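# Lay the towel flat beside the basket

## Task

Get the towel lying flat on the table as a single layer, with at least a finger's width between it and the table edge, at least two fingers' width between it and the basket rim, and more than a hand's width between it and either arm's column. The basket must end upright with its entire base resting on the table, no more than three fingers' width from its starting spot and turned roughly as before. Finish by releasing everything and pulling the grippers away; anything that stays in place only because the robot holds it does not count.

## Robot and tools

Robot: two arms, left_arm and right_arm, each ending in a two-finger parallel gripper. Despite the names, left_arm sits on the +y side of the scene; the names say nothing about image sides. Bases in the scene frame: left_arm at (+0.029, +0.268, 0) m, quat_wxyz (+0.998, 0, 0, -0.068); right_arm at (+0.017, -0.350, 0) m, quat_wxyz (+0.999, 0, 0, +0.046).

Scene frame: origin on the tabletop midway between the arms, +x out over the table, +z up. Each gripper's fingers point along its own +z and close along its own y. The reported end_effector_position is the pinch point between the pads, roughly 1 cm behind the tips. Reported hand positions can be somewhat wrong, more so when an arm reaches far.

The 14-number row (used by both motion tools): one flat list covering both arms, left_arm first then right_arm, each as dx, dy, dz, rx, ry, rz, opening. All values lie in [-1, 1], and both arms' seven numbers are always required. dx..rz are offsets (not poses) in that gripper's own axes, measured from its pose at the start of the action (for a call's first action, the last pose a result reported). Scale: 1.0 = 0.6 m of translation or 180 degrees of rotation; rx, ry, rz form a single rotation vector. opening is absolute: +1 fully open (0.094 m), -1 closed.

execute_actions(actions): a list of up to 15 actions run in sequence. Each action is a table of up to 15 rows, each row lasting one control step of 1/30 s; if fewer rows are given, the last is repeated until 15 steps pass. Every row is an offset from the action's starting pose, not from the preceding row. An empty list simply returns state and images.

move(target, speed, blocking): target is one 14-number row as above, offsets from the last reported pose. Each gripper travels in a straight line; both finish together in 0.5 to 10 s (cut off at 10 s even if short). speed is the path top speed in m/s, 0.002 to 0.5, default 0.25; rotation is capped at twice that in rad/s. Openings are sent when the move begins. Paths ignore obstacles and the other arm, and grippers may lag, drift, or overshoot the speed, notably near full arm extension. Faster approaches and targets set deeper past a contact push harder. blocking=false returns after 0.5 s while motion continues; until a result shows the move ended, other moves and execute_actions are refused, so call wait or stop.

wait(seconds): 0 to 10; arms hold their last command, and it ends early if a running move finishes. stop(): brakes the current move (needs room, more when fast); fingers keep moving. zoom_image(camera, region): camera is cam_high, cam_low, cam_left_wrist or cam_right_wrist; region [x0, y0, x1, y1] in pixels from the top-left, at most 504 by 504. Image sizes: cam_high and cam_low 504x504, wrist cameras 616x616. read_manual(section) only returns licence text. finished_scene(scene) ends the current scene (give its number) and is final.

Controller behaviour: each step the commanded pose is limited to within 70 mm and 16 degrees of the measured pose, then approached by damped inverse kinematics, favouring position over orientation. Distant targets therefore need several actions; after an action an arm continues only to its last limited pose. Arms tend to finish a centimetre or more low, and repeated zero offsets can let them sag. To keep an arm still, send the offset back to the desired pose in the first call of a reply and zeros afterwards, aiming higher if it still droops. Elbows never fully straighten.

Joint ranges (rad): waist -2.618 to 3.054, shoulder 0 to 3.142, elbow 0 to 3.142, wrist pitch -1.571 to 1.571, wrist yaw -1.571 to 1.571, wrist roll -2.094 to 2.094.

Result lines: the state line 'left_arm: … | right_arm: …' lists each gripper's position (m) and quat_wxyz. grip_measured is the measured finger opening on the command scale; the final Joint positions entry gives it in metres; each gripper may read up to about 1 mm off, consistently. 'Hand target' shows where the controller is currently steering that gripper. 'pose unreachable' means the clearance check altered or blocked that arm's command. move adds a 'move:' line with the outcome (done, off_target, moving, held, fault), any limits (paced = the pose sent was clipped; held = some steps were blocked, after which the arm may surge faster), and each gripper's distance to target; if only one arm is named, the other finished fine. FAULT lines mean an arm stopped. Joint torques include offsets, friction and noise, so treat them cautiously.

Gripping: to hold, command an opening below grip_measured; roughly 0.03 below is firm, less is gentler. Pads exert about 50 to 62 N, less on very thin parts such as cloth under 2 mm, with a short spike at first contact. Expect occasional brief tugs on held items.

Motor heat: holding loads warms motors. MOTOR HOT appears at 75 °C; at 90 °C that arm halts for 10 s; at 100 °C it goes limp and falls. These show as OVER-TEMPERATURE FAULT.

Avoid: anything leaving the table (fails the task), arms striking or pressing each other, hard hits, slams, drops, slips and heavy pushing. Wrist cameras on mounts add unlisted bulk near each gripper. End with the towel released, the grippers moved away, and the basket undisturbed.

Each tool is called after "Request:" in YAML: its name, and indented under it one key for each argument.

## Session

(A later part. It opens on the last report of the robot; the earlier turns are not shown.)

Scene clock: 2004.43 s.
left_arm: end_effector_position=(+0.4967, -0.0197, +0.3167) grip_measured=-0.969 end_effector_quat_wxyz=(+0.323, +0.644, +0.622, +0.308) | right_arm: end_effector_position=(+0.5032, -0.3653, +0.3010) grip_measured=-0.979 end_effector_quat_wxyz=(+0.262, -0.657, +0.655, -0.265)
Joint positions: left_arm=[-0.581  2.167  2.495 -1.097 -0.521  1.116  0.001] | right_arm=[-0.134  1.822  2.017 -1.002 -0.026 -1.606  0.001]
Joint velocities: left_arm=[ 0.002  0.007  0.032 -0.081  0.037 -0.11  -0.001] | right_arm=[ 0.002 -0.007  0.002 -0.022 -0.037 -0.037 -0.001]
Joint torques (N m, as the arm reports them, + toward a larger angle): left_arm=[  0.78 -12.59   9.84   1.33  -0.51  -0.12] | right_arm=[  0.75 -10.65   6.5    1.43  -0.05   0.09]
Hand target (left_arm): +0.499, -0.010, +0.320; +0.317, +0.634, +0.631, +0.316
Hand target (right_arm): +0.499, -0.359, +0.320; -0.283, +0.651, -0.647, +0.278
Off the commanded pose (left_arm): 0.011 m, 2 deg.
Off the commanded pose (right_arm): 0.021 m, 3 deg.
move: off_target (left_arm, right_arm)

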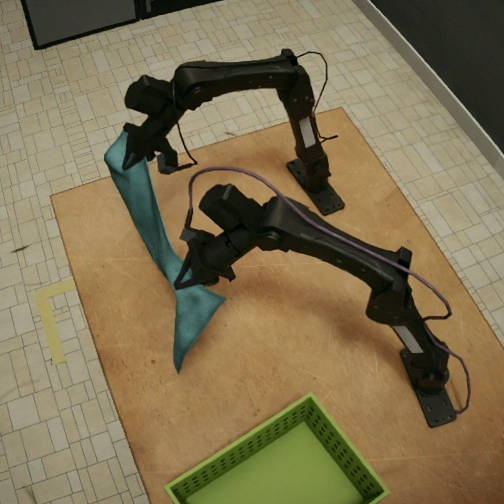

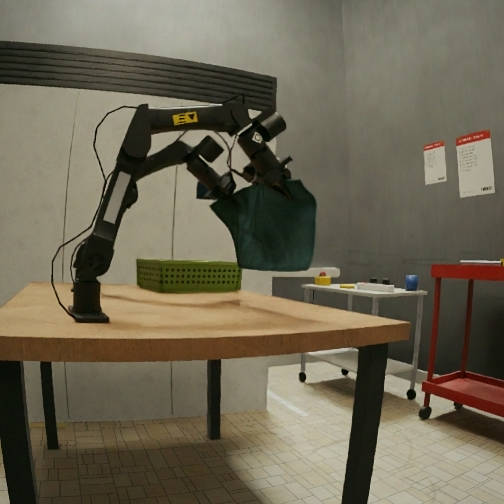

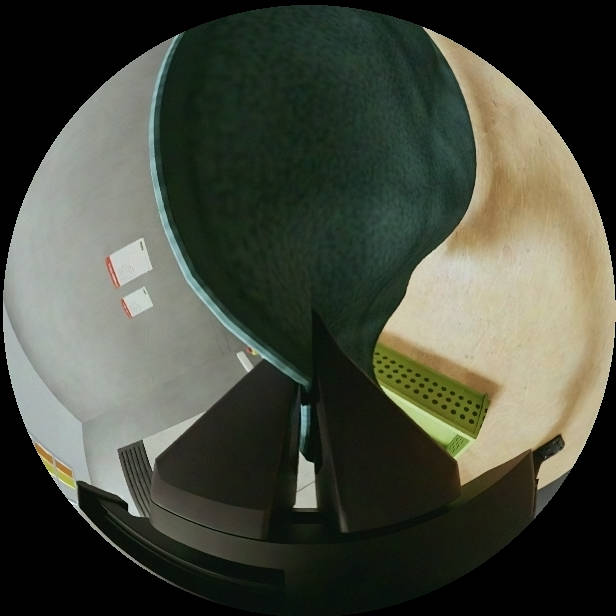

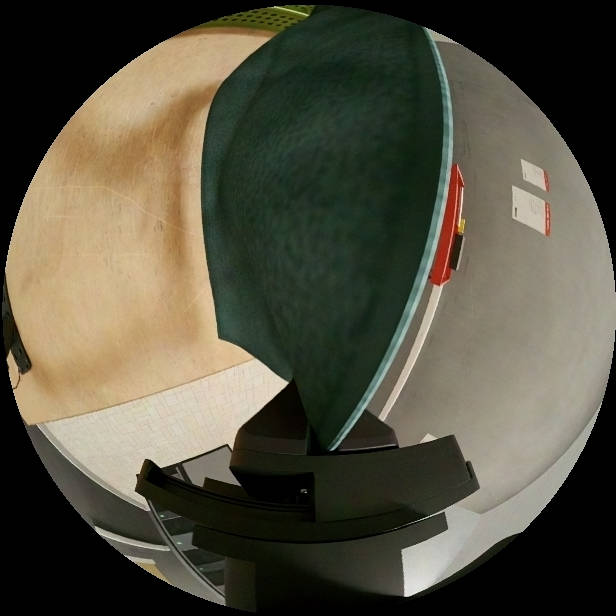

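Request:
move:
  target: [0.011,-0.02,0.105,-0.067,0,0,-1, 0,-0.026,0.062,0.117,0,0,-1]
  speed: 0.06

Scene clock: 2034.83 s.
left_arm: end_effector_position=(+0.5399, -0.0267, +0.2659) grip_measured=-0.969 end_effector_quat_wxyz=(+0.393, +0.611, +0.585, +0.360) | right_arm: end_effector_position=(+0.5420, -0.3668, +0.2614) grip_measured=-0.979 end_effector_quat_wxyz=(-0.355, +0.611, -0.605, +0.367)
Joint positions: left_arm=[-0.549  2.042  1.899 -0.387 -0.55   1.252  0.001] | right_arm=[-0.134  1.703  1.462 -0.259 -0.027 -1.606  0.001]
Joint velocities: left_arm=[-0.007 -0.002 -0.002  0.037 -0.022 -0.022  0.   ] | right_arm=[ 0.017  0.012  0.017 -0.037  0.022 -0.051 -0.   ]
Joint torques (N m, as the arm reports them, + toward a larger angle): left_arm=[  0.76 -15.34   6.52   1.76  -0.39   0.1 ] | right_arm=[ -0.06 -10.36   7.81   1.72  -0.09   0.12]
Hand target (left_arm): +0.540, -0.016, +0.269; +0.387, +0.606, +0.588, +0.371
Hand target (right_arm): +0.539, -0.365, +0.285; -0.377, +0.598, -0.596, +0.380
Off the commanded pose (left_arm): 0.012 m, 1 deg.
Off the commanded pose (right_arm): 0.024 m, 3 deg.
move: off_target (left_arm, right_arm)

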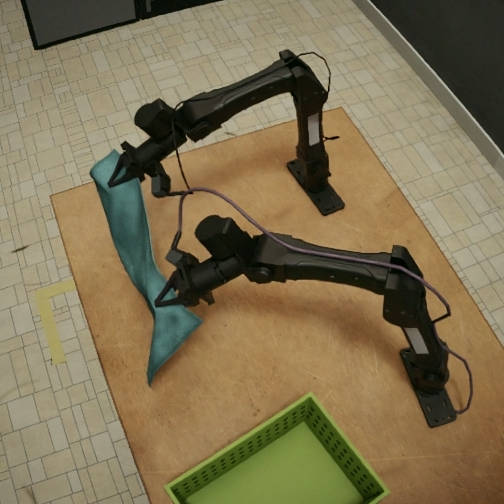

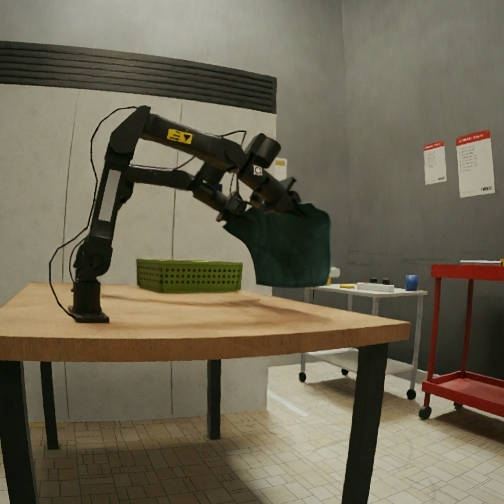

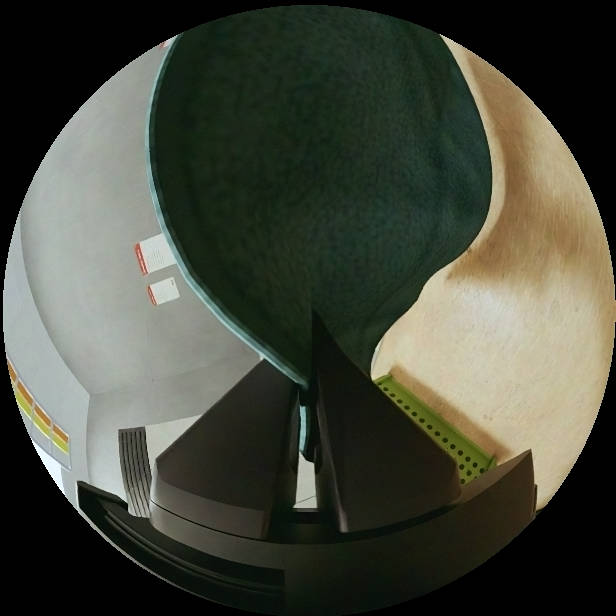

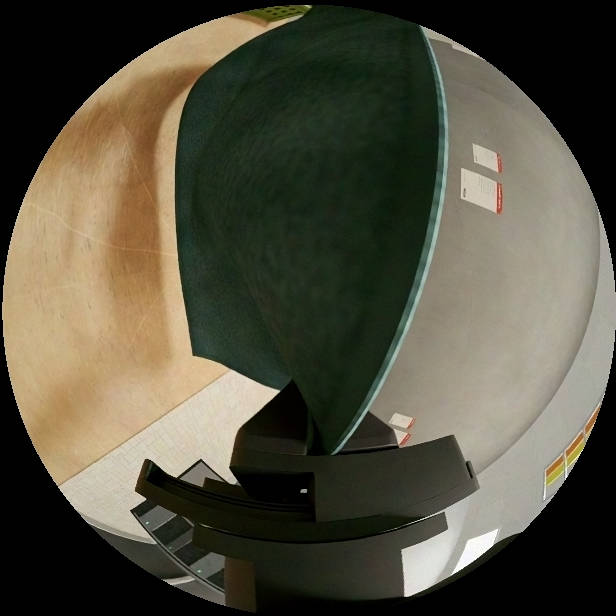

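Request:
move:
  target: [0.005,-0.143,-0.005,0,0,0,-1, 0,0.121,-0.013,0,0,0,-1]
  speed: 0.06

Scene clock: 2063.47 s.
left_arm: end_effector_position=(+0.5051, -0.0274, +0.1885) grip_measured=-0.969 end_effector_quat_wxyz=(+0.394, +0.617, +0.580, +0.357) | right_arm: end_effector_position=(+0.5001, -0.3650, +0.1807) grip_measured=-0.979 end_effector_quat_wxyz=(-0.338, +0.621, -0.614, +0.349)
Joint positions: left_arm=[-0.597  1.957  1.474 -0.062 -0.577  1.232  0.001] | right_arm=[-0.134  1.608  1.084 -0.031 -0.027 -1.609  0.001]
Joint velocities: left_arm=[ 0.007  0.002  0.007  0.037  0.007 -0.037 -0.001] | right_arm=[-0.012 -0.002  0.007  0.007  0.051  0.037 -0.001]
Joint torques (N m, as the arm reports them, + toward a larger angle): left_arm=[ -0.45 -14.15   6.4    1.71  -0.4   -0.11] | right_arm=[-0.6  -9.38  7.43  1.65 -0.06 -0.02]
Hand target (left_arm): +0.501, -0.024, +0.190; +0.394, +0.611, +0.584, +0.360
Hand target (right_arm): +0.499, -0.368, +0.201; -0.355, +0.611, -0.605, +0.367
Off the commanded pose (left_arm): 0.007 m, 1 deg.
Off the commanded pose (right_arm): 0.021 m, 3 deg.
move: off_target (right_arm)

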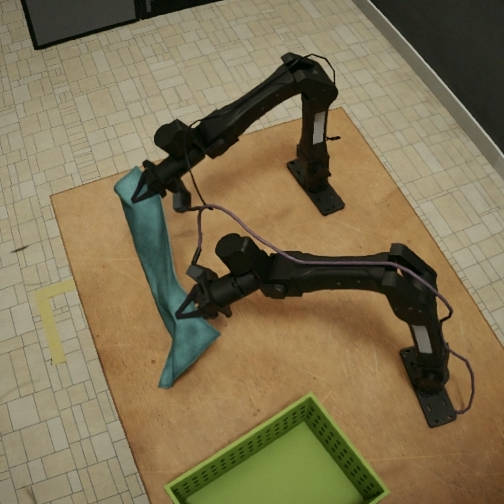

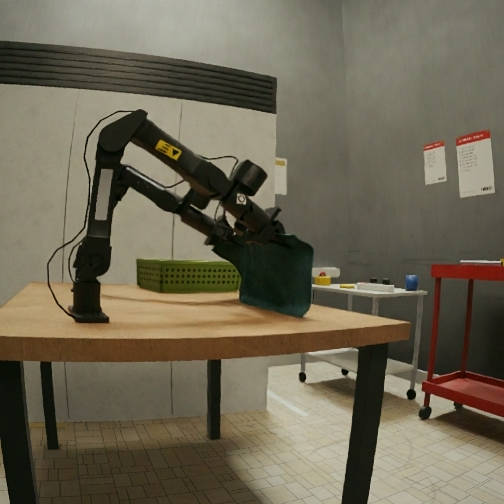

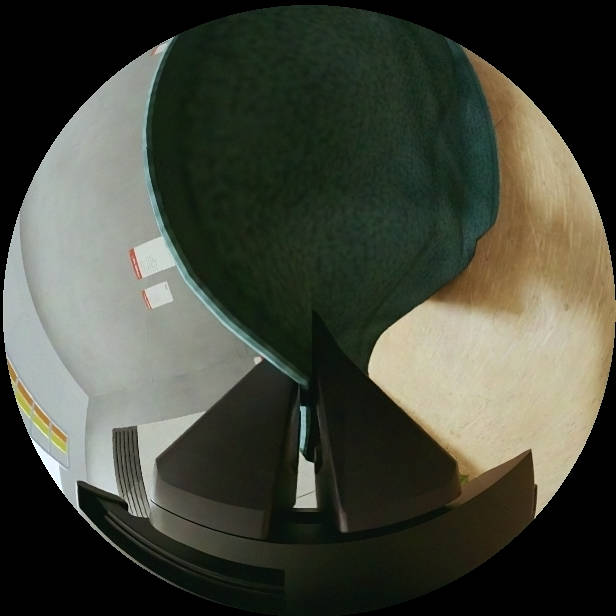

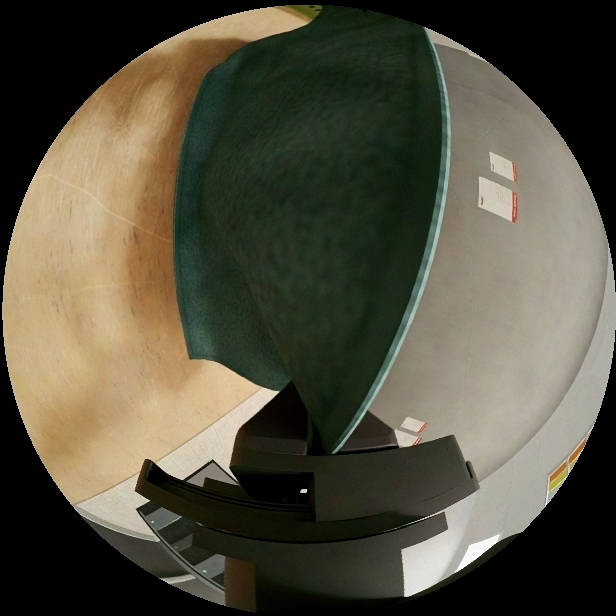

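Request:
move:
  target: [0.005,-0.107,-0.069,0,0,0,-1, 0,0.077,-0.072,0,0,0,-1]
  speed: 0.06

Scene clock: 2068.33 s.
left_arm: end_effector_position=(+0.4449, -0.0262, +0.1492) grip_measured=-0.969 end_effector_quat_wxyz=(+0.397, +0.623, +0.574, +0.353) | right_arm: end_effector_position=(+0.4389, -0.3624, +0.1491) grip_measured=-0.979 end_effector_quat_wxyz=(-0.323, +0.631, -0.621, +0.335)
Joint positions: left_arm=[-0.694  1.846  1.165  0.104 -0.643  1.18   0.001] | right_arm=[-0.134  1.425  0.82   0.001 -0.027 -1.614  0.001]
Joint velocities: left_arm=[-0.017 -0.032  0.012  0.081 -0.095 -0.022 -0.001] | right_arm=[ 0.007 -0.002  0.017 -0.037  0.007 -0.051 -0.001]
Joint torques (N m, as the arm reports them, + toward a larger angle): left_arm=[ -0.28 -12.67   5.67   1.61  -0.43  -0.13] | right_arm=[-0.81 -7.43  7.06  1.64 -0.07 -0.04]
Hand target (left_arm): +0.440, -0.021, +0.149; +0.395, +0.617, +0.580, +0.357
Hand target (right_arm): +0.439, -0.365, +0.164; -0.338, +0.622, -0.614, +0.349
Off the commanded pose (left_arm): 0.008 m, 1 deg.
Off the commanded pose (right_arm): 0.015 m, 3 deg.
move: off_target (right_arm)

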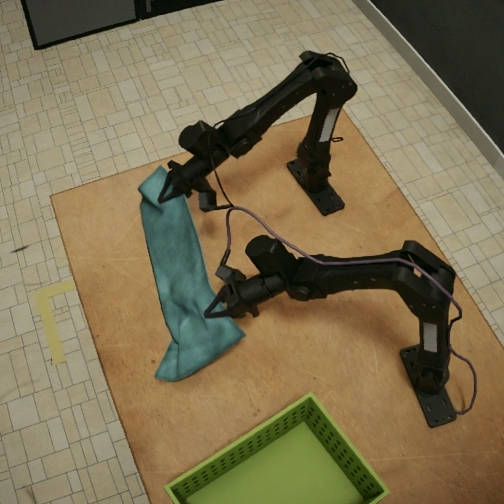

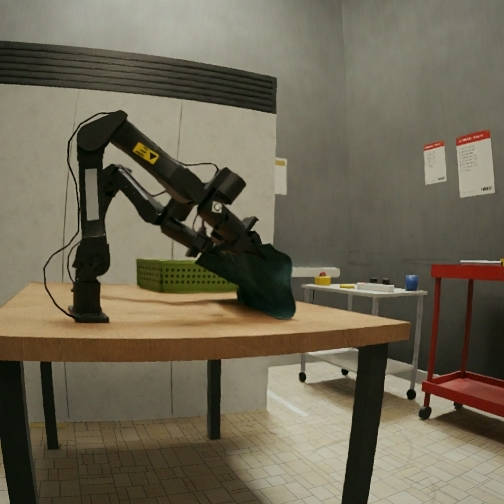

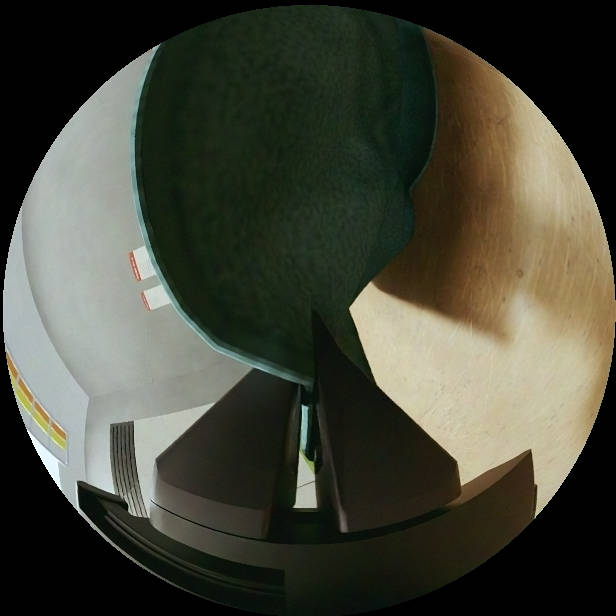

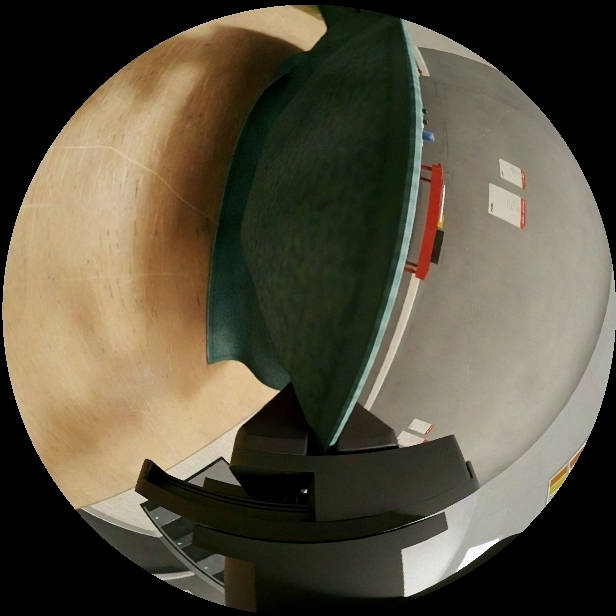

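Request:
move:
  target: [0.007,-0.10,-0.017,-0.04,0,0,-1, 0,0.083,-0.003,0.083,0,0,-1]
  speed: 0.05

Scene clock: 2079.17 s.
left_arm: end_effector_position=(+0.4154, -0.0264, +0.1139) grip_measured=-0.969 end_effector_quat_wxyz=(+0.455, +0.586, +0.553, +0.379) | right_arm: end_effector_position=(+0.4081, -0.3601, +0.1164) grip_measured=-0.979 end_effector_quat_wxyz=(-0.404, +0.584, -0.568, +0.416)
Joint positions: left_arm=[-0.768  1.892  0.892  0.583 -0.74   1.219  0.001] | right_arm=[-0.138  1.425  0.379  0.711 -0.043 -1.614  0.001]
Joint velocities: left_arm=[ 0.002 -0.012 -0.012  0.051 -0.022 -0.022  0.   ] | right_arm=[ 0.007 -0.017 -0.017  0.051  0.007  0.037 -0.   ]
Joint torques (N m, as the arm reports them, + toward a larger angle): left_arm=[-0.28 -9.35  4.63  1.64 -0.39  0.09] | right_arm=[-0.95 -2.1   5.46  1.82 -0.07  0.03]
Hand target (left_arm): +0.410, -0.020, +0.100; +0.435, +0.596, +0.552, +0.388
Hand target (right_arm): +0.408, -0.363, +0.110; -0.402, +0.583, -0.573, +0.412
Off the commanded pose (left_arm): 0.017 m, 3 deg.
Off the commanded pose (right_arm): 0.008 m, 1 deg.
move: off_target (left_arm)

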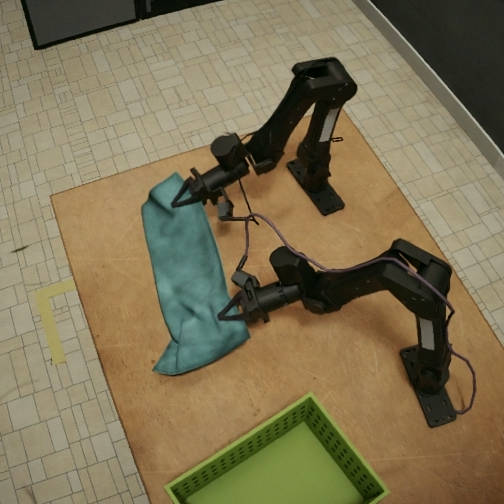

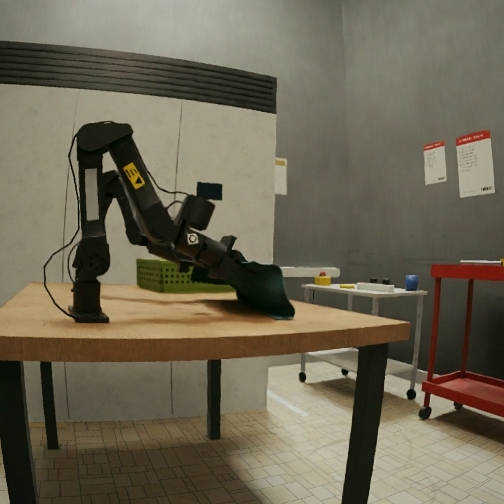

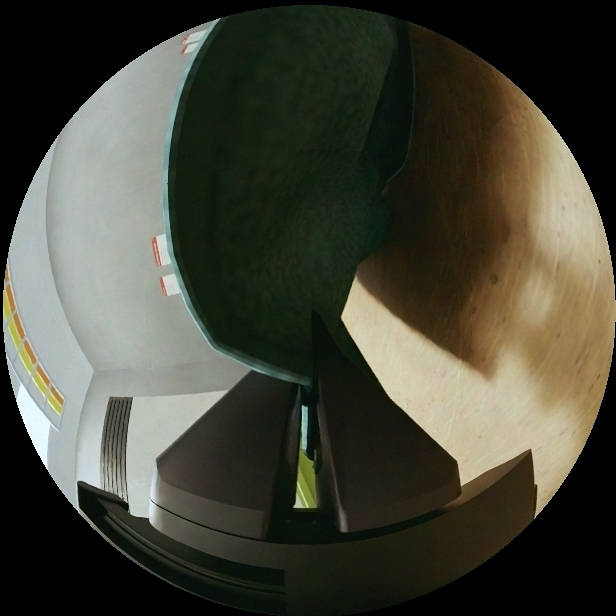

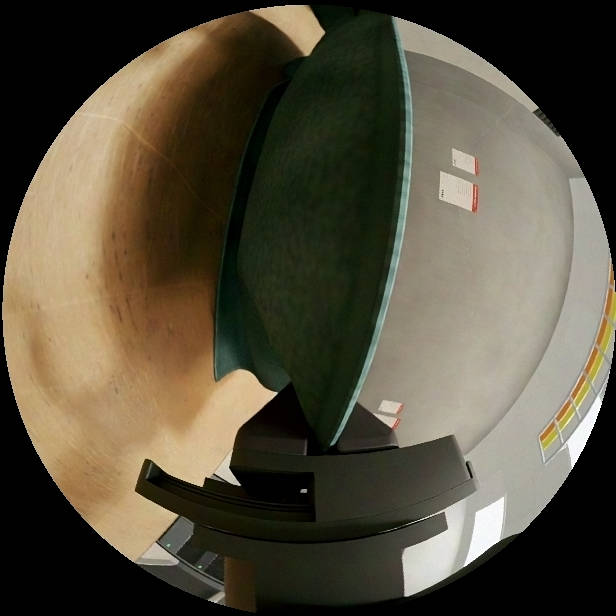

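Request:
zoom_image:
  camera: "cam_low"
  region: [180, 230, 340, 340]

Request:
zoom_image:
  camera: "cam_high"
  region: [100, 150, 320, 400]

Region (180, 230, 340, 340) of cam_low's 504x504 image, scaled by 3.150, with more detail than that image has; it fills the top 346 rows of this view, and the rest is white.

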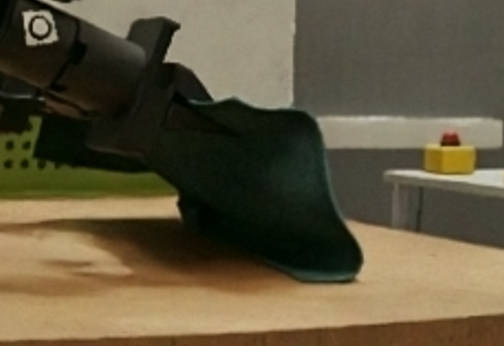

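Region (100, 150, 320, 400) of cam_high's 504x504 image, scaled by 2.016, with more detail than that image has; it fills the left 444 columns of this view, and the rest is white.

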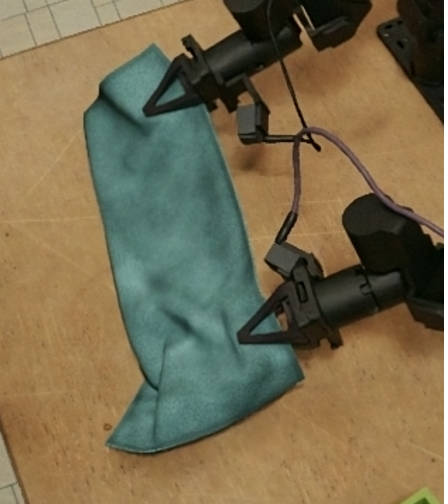

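Request:
move:
  target: [0.002,0.18,-0.014,-0.122,0.034,-0.01,-1, 0.005,-0.199,-0.012,0.133,0,0,-1]
  speed: 0.08

Scene clock: 2098.87 s.
left_arm: end_effector_position=(+0.4355, -0.0213, +0.2108) grip_measured=-0.969 end_effector_quat_wxyz=(+0.531, +0.473, +0.502, +0.493) | right_arm: end_effector_position=(+0.4346, -0.3592, +0.2166) grip_measured=-0.979 end_effector_quat_wxyz=(+0.502, -0.501, +0.480, -0.516)
Joint positions: left_arm=[-0.768  1.924  0.946  1.057 -0.895  1.564  0.001] | right_arm=[-0.138  1.441  0.444  1.036 -0.055 -1.604  0.001]
Joint velocities: left_arm=[-0.012  0.002 -0.012  0.066  0.022  0.037 -0.001] | right_arm=[ 0.007 -0.007 -0.002 -0.022 -0.022 -0.051 -0.001]
Joint torques (N m, as the arm reports them, + toward a larger angle): left_arm=[ 0.24 -9.88  9.4   1.72 -0.16  0.12] | right_arm=[-0.2  -3.26  9.12  1.88 -0.02  0.08]
Hand target (left_arm): +0.440, -0.020, +0.218; +0.532, +0.459, +0.507, +0.499
Hand target (right_arm): +0.440, -0.360, +0.231; +0.516, -0.487, +0.470, -0.524
Off the commanded pose (left_arm): 0.010 m, 2 deg.
Off the commanded pose (right_arm): 0.016 m, 3 deg.
move: off_target (right_arm)

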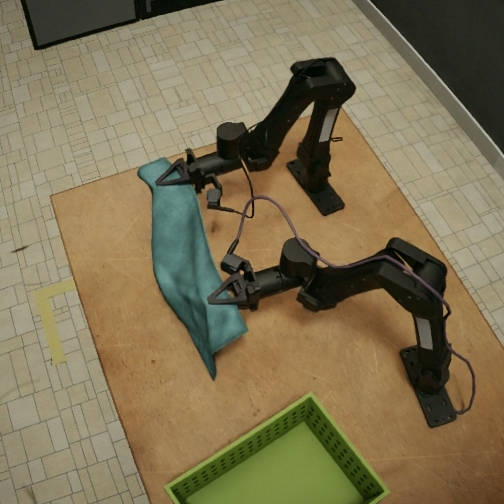

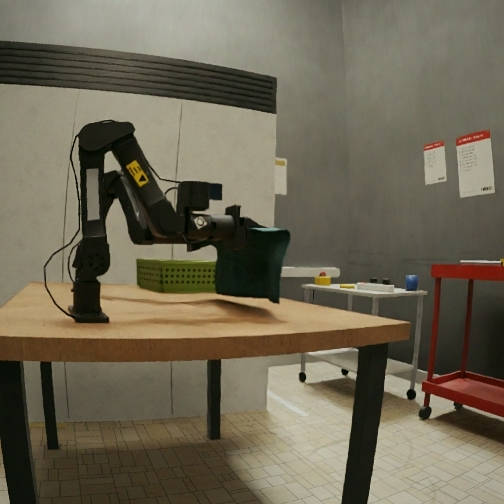

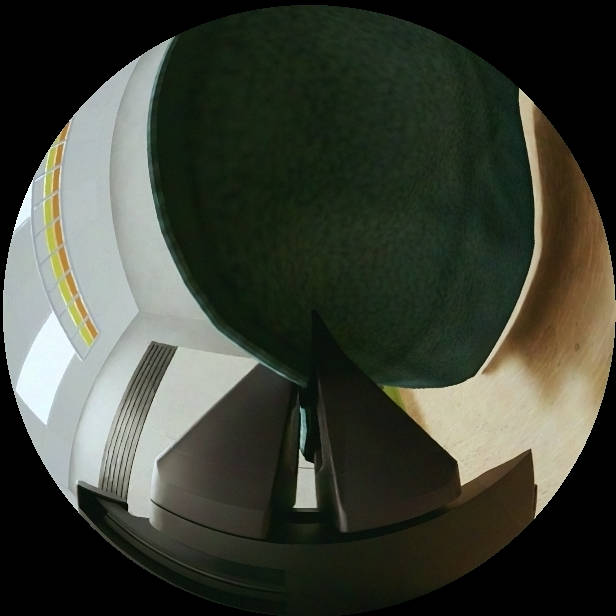

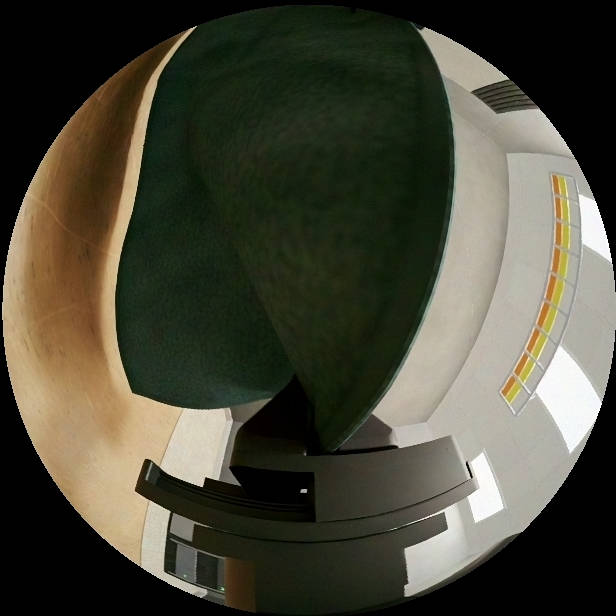

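Request:
move:
  target: [-0.008,0.065,-0.289,0.45,0,0,-1, 0,-0.075,-0.289,-0.45,0,0,-1]
  speed: 0.1

Scene clock: 2185.17 s.
left_arm: end_effector_position=(+0.2612, -0.0224, +0.2378) grip_measured=-0.969 end_effector_quat_wxyz=(+0.116, +0.714, +0.689, +0.055) | right_arm: end_effector_position=(+0.2664, -0.3613, +0.2477) grip_measured=-0.979 end_effector_quat_wxyz=(-0.075, +0.706, -0.697, +0.098)
Joint positions: left_arm=[-0.834  1.842  2.035 -1.552 -0.146  0.653  0.001] | right_arm=[-0.122  1.354  1.575 -1.545  0.024 -1.617  0.001]
Joint velocities: left_arm=[-0.022  0.007 -0.007  0.007 -0.022  0.022  0.   ] | right_arm=[-0.002 -0.007 -0.002 -0.066 -0.095  0.022  0.   ]
Joint torques (N m, as the arm reports them, + toward a larger angle): left_arm=[ 0.66 -9.53  8.91  0.44  0.   -0.1 ] | right_arm=[ 0.79 -4.19  7.33  0.48  0.1   0.09]
Hand target (left_arm): +0.261, -0.019, +0.242; +0.113, +0.709, +0.694, +0.051
Hand target (right_arm): +0.264, -0.360, +0.254; -0.078, +0.706, -0.696, +0.105
Off the commanded pose (left_arm): 0.004 m, 3 deg.
Off the commanded pose (right_arm): 0.010 m, 3 deg.
joint sent to its limit (left arm) — the command would take joint 4 (wrist pitch) past its lower limit, so that joint was sent only as far as its limit.
joint sent to its limit (right arm) — the command would take joint 4 (wrist pitch) past its lower limit, so that joint was sent only as far as its limit.
move: off_target (left_arm, right_arm)

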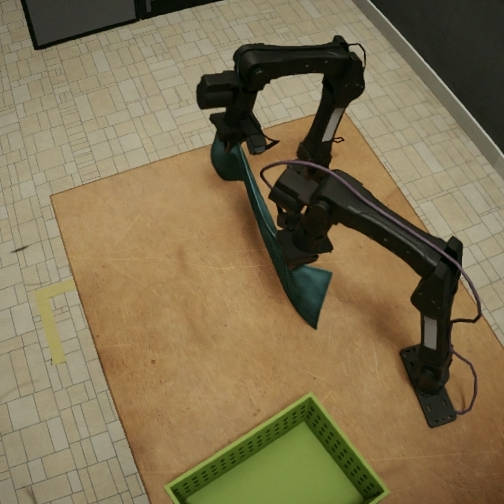

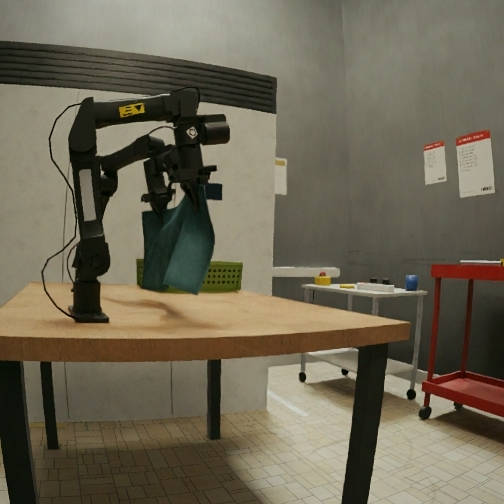

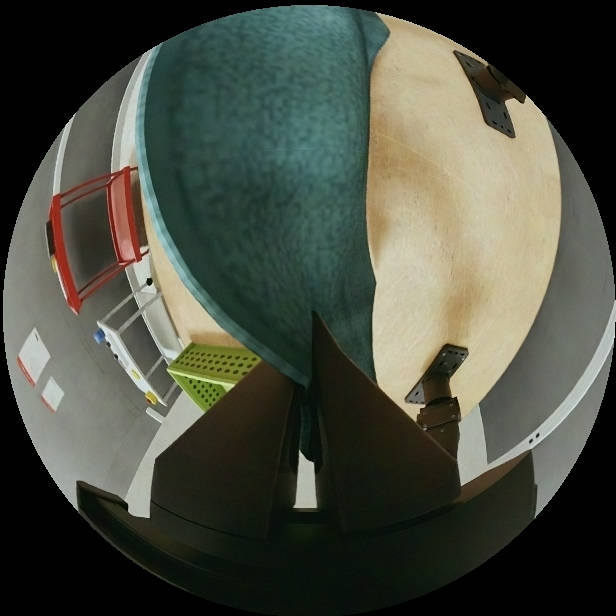

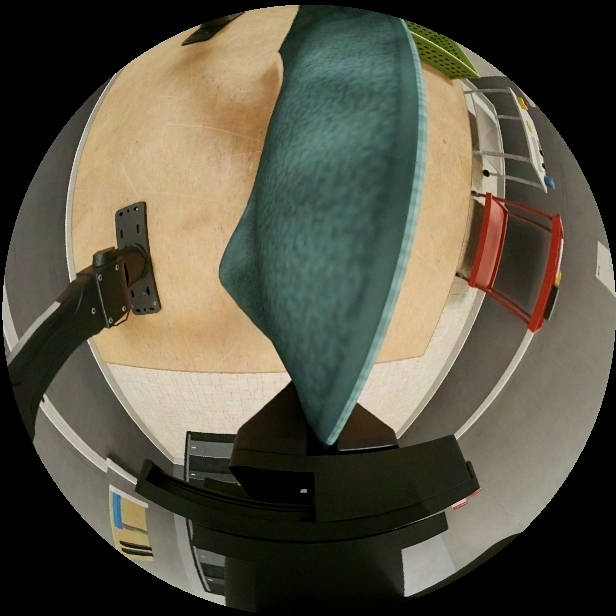

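Request:
move:
  target: [0.007,-0.004,0.085,0,0,0,-1, -0.003,0.014,0.09,0,0,0,-1]
  speed: 0.05

Scene clock: 2191.80 s.
left_arm: end_effector_position=(+0.2708, -0.0279, +0.1867) grip_measured=-0.969 end_effector_quat_wxyz=(+0.113, +0.713, +0.689, +0.056) | right_arm: end_effector_position=(+0.2717, -0.3615, +0.1866) grip_measured=-0.979 end_effector_quat_wxyz=(-0.062, +0.708, -0.699, +0.085)
Joint positions: left_arm=[-0.82   1.816  1.789 -1.334 -0.145  0.665  0.001] | right_arm=[-0.122  1.33   1.308 -1.339  0.024 -1.617  0.001]
Joint velocities: left_arm=[-0.007 -0.007  0.012  0.066 -0.022  0.007  0.   ] | right_arm=[-0.012 -0.007  0.007 -0.066 -0.022  0.037 -0.   ]
Joint torques (N m, as the arm reports them, + toward a larger angle): left_arm=[  0.68 -11.89   5.16   0.75  -0.08   0.11] | right_arm=[ 0.08 -5.76  5.98  0.64  0.01  0.  ]
Hand target (left_arm): +0.271, -0.023, +0.187; +0.115, +0.714, +0.689, +0.055
Hand target (right_arm): +0.271, -0.361, +0.193; -0.075, +0.706, -0.697, +0.098
Off the commanded pose (left_arm): 0.005 m, 0 deg.
Off the commanded pose (right_arm): 0.007 m, 2 deg.
move: done

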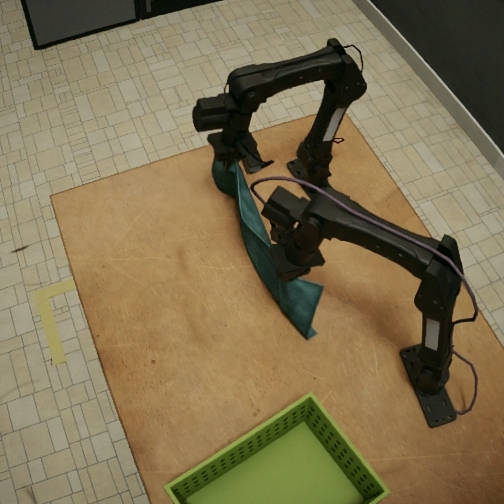

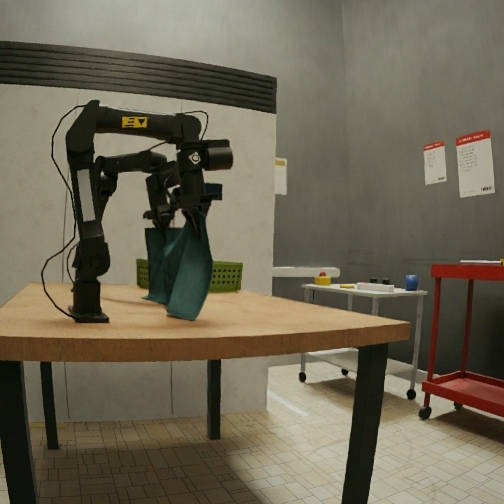

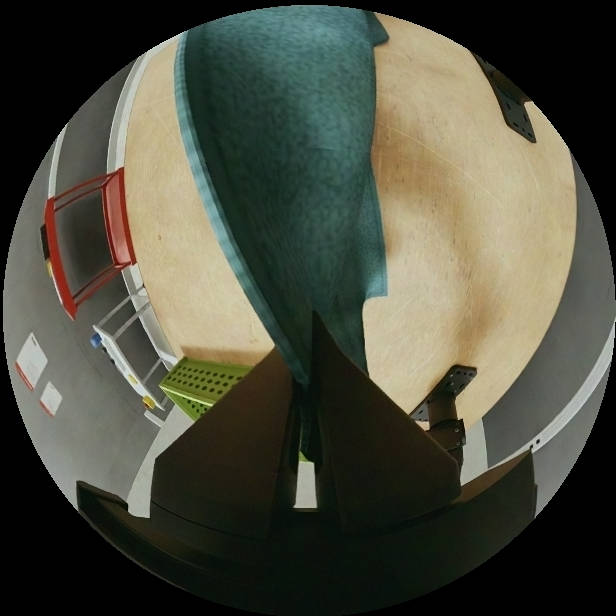

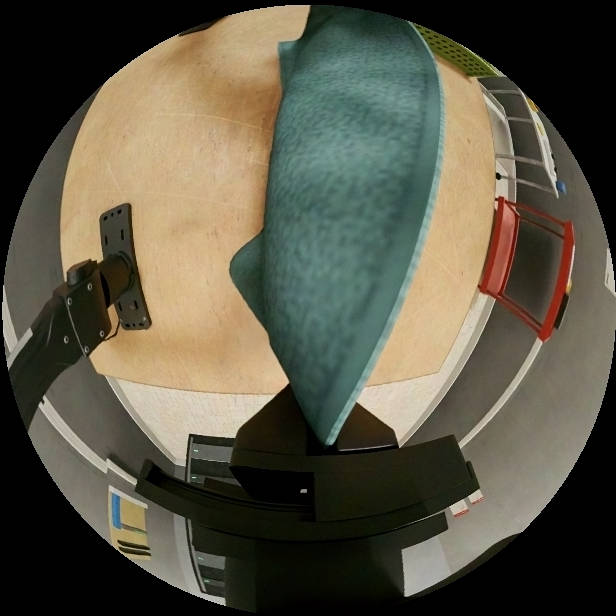

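Request:
move:
  target: [0.015,0.05,0.075,0,0,0,-1, 0,-0.052,0.065,0,0,0,-1]
  speed: 0.05

Scene clock: 2196.03 s.
left_arm: end_effector_position=(+0.3119, -0.0271, +0.1595) grip_measured=-0.969 end_effector_quat_wxyz=(+0.127, +0.710, +0.691, +0.059) | right_arm: end_effector_position=(+0.3086, -0.3627, +0.1587) grip_measured=-0.979 end_effector_quat_wxyz=(-0.065, +0.707, -0.698, +0.088)
Joint positions: left_arm=[-0.733  1.869  1.74  -1.195 -0.135  0.747  0.001] | right_arm=[-0.122  1.446  1.288 -1.196  0.024 -1.617  0.001]
Joint velocities: left_arm=[-0.007 -0.002 -0.007 -0.022 -0.037  0.022  0.001] | right_arm=[-0.032 -0.002  0.002  0.037  0.007  0.007  0.   ]
Joint torques (N m, as the arm reports them, + toward a larger angle): left_arm=[  0.6  -10.08   5.48   0.76   0.06   0.16] | right_arm=[ 0.16 -3.58  6.25  0.63  0.02  0.02]
Hand target (left_arm): +0.310, -0.024, +0.149; +0.113, +0.713, +0.689, +0.056
Hand target (right_arm): +0.310, -0.362, +0.155; -0.062, +0.708, -0.699, +0.085
Off the commanded pose (left_arm): 0.011 m, 2 deg.
Off the commanded pose (right_arm): 0.004 m, 0 deg.
move: off_target (left_arm)

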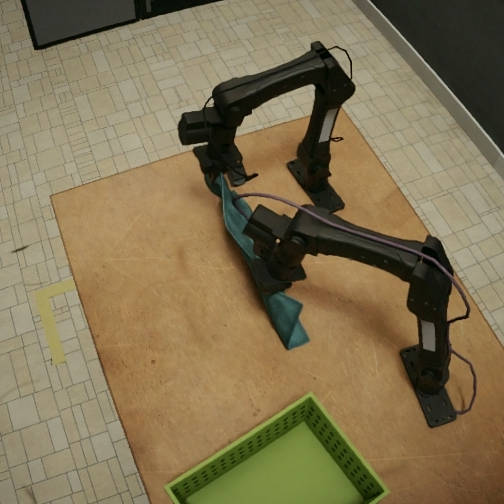

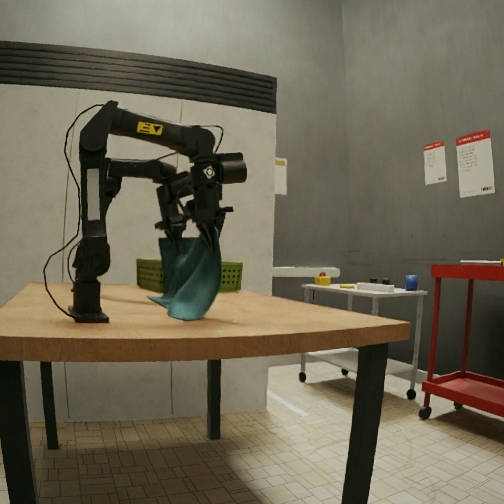

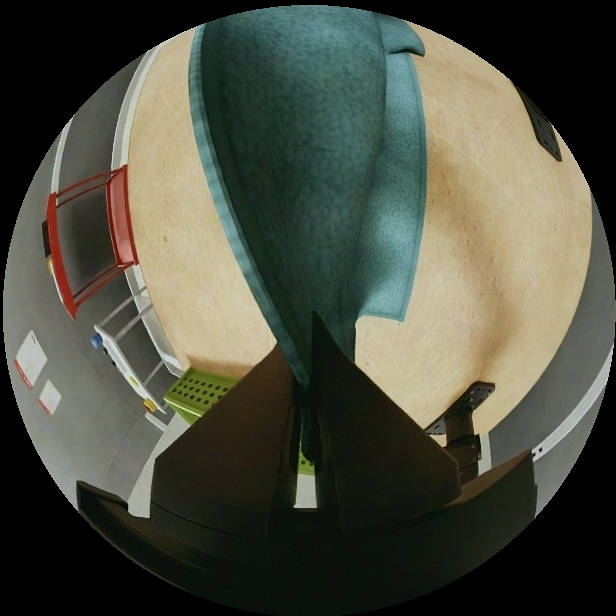

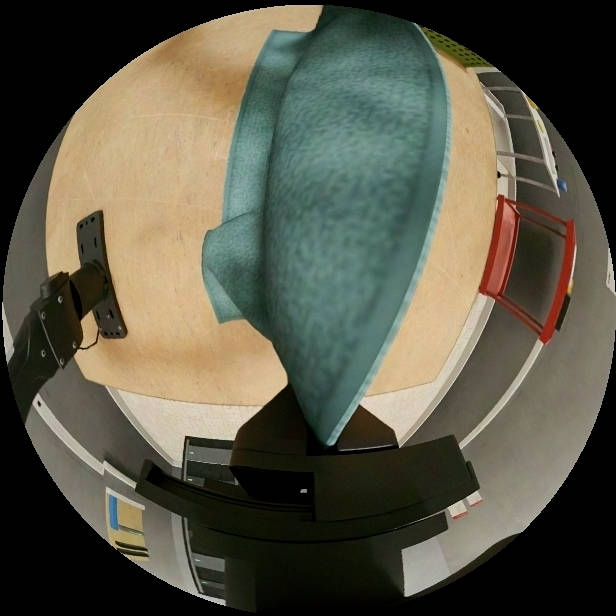

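Request:
move:
  target: [0.015,0.058,0.10,0,0,0,-1, 0,-0.062,0.096,0,0,0,-1]
  speed: 0.05

Scene clock: 2200.13 s.
left_arm: end_effector_position=(+0.3645, -0.0298, +0.1232) grip_measured=-0.969 end_effector_quat_wxyz=(+0.143, +0.705, +0.692, +0.064) | right_arm: end_effector_position=(+0.3545, -0.3641, +0.1126) grip_measured=-0.979 end_effector_quat_wxyz=(-0.064, +0.707, -0.698, +0.087)
Joint positions: left_arm=[-0.642  1.983  1.74  -1.038 -0.122  0.831  0.001] | right_arm=[-0.122  1.624  1.277 -1.009  0.024 -1.617  0.001]
Joint velocities: left_arm=[ 0.002 -0.007 -0.002  0.022  0.037  0.051  0.   ] | right_arm=[ 0.022 -0.012 -0.007  0.037 -0.022  0.022 -0.002]
Joint torques (N m, as the arm reports them, + toward a larger angle): left_arm=[  0.52 -11.33   4.73   0.86   0.04   0.12] | right_arm=[ 0.12 -5.11  6.47  0.72  0.02  0.01]
Hand target (left_arm): +0.361, -0.025, +0.110; +0.126, +0.709, +0.691, +0.059
Hand target (right_arm): +0.357, -0.364, +0.110; -0.065, +0.707, -0.698, +0.088
Off the commanded pose (left_arm): 0.014 m, 2 deg.
Off the commanded pose (right_arm): 0.004 m, 0 deg.
move: off_target (left_arm)

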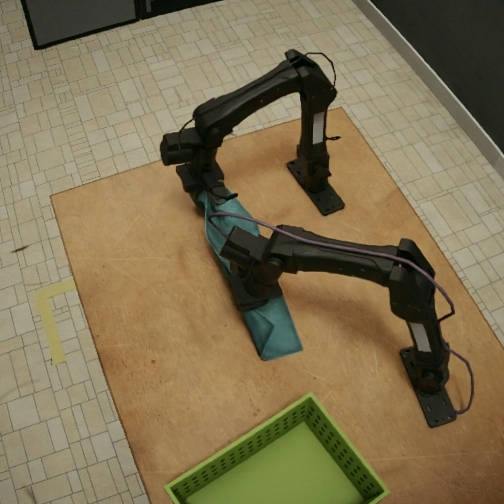

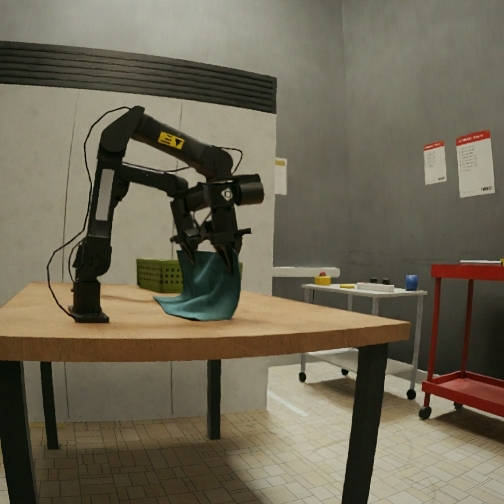

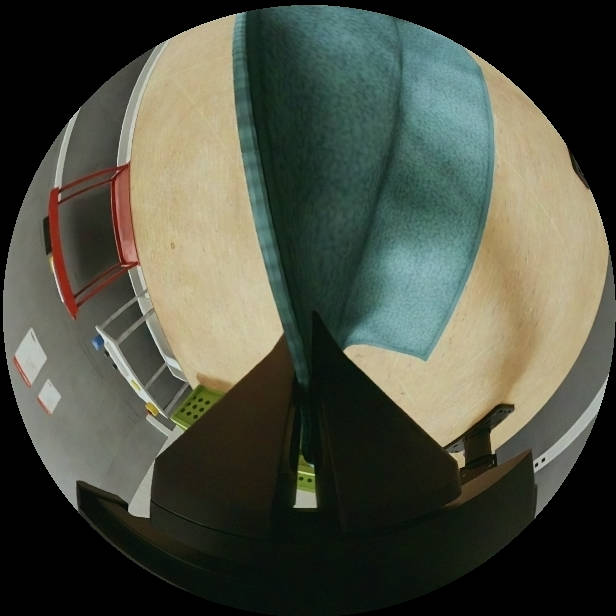

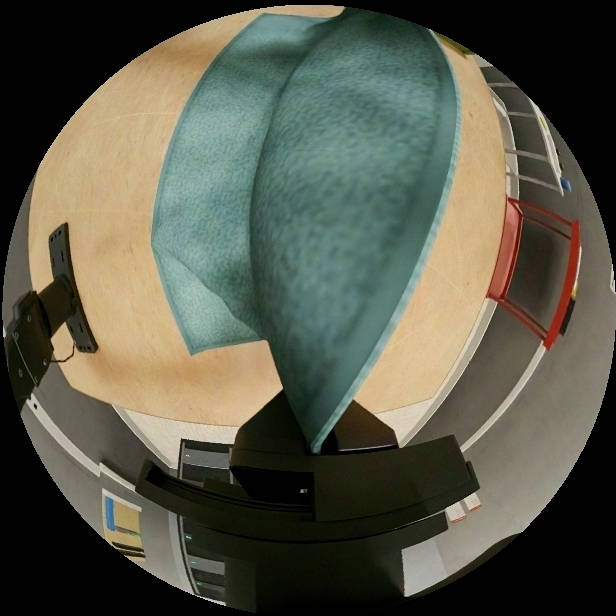

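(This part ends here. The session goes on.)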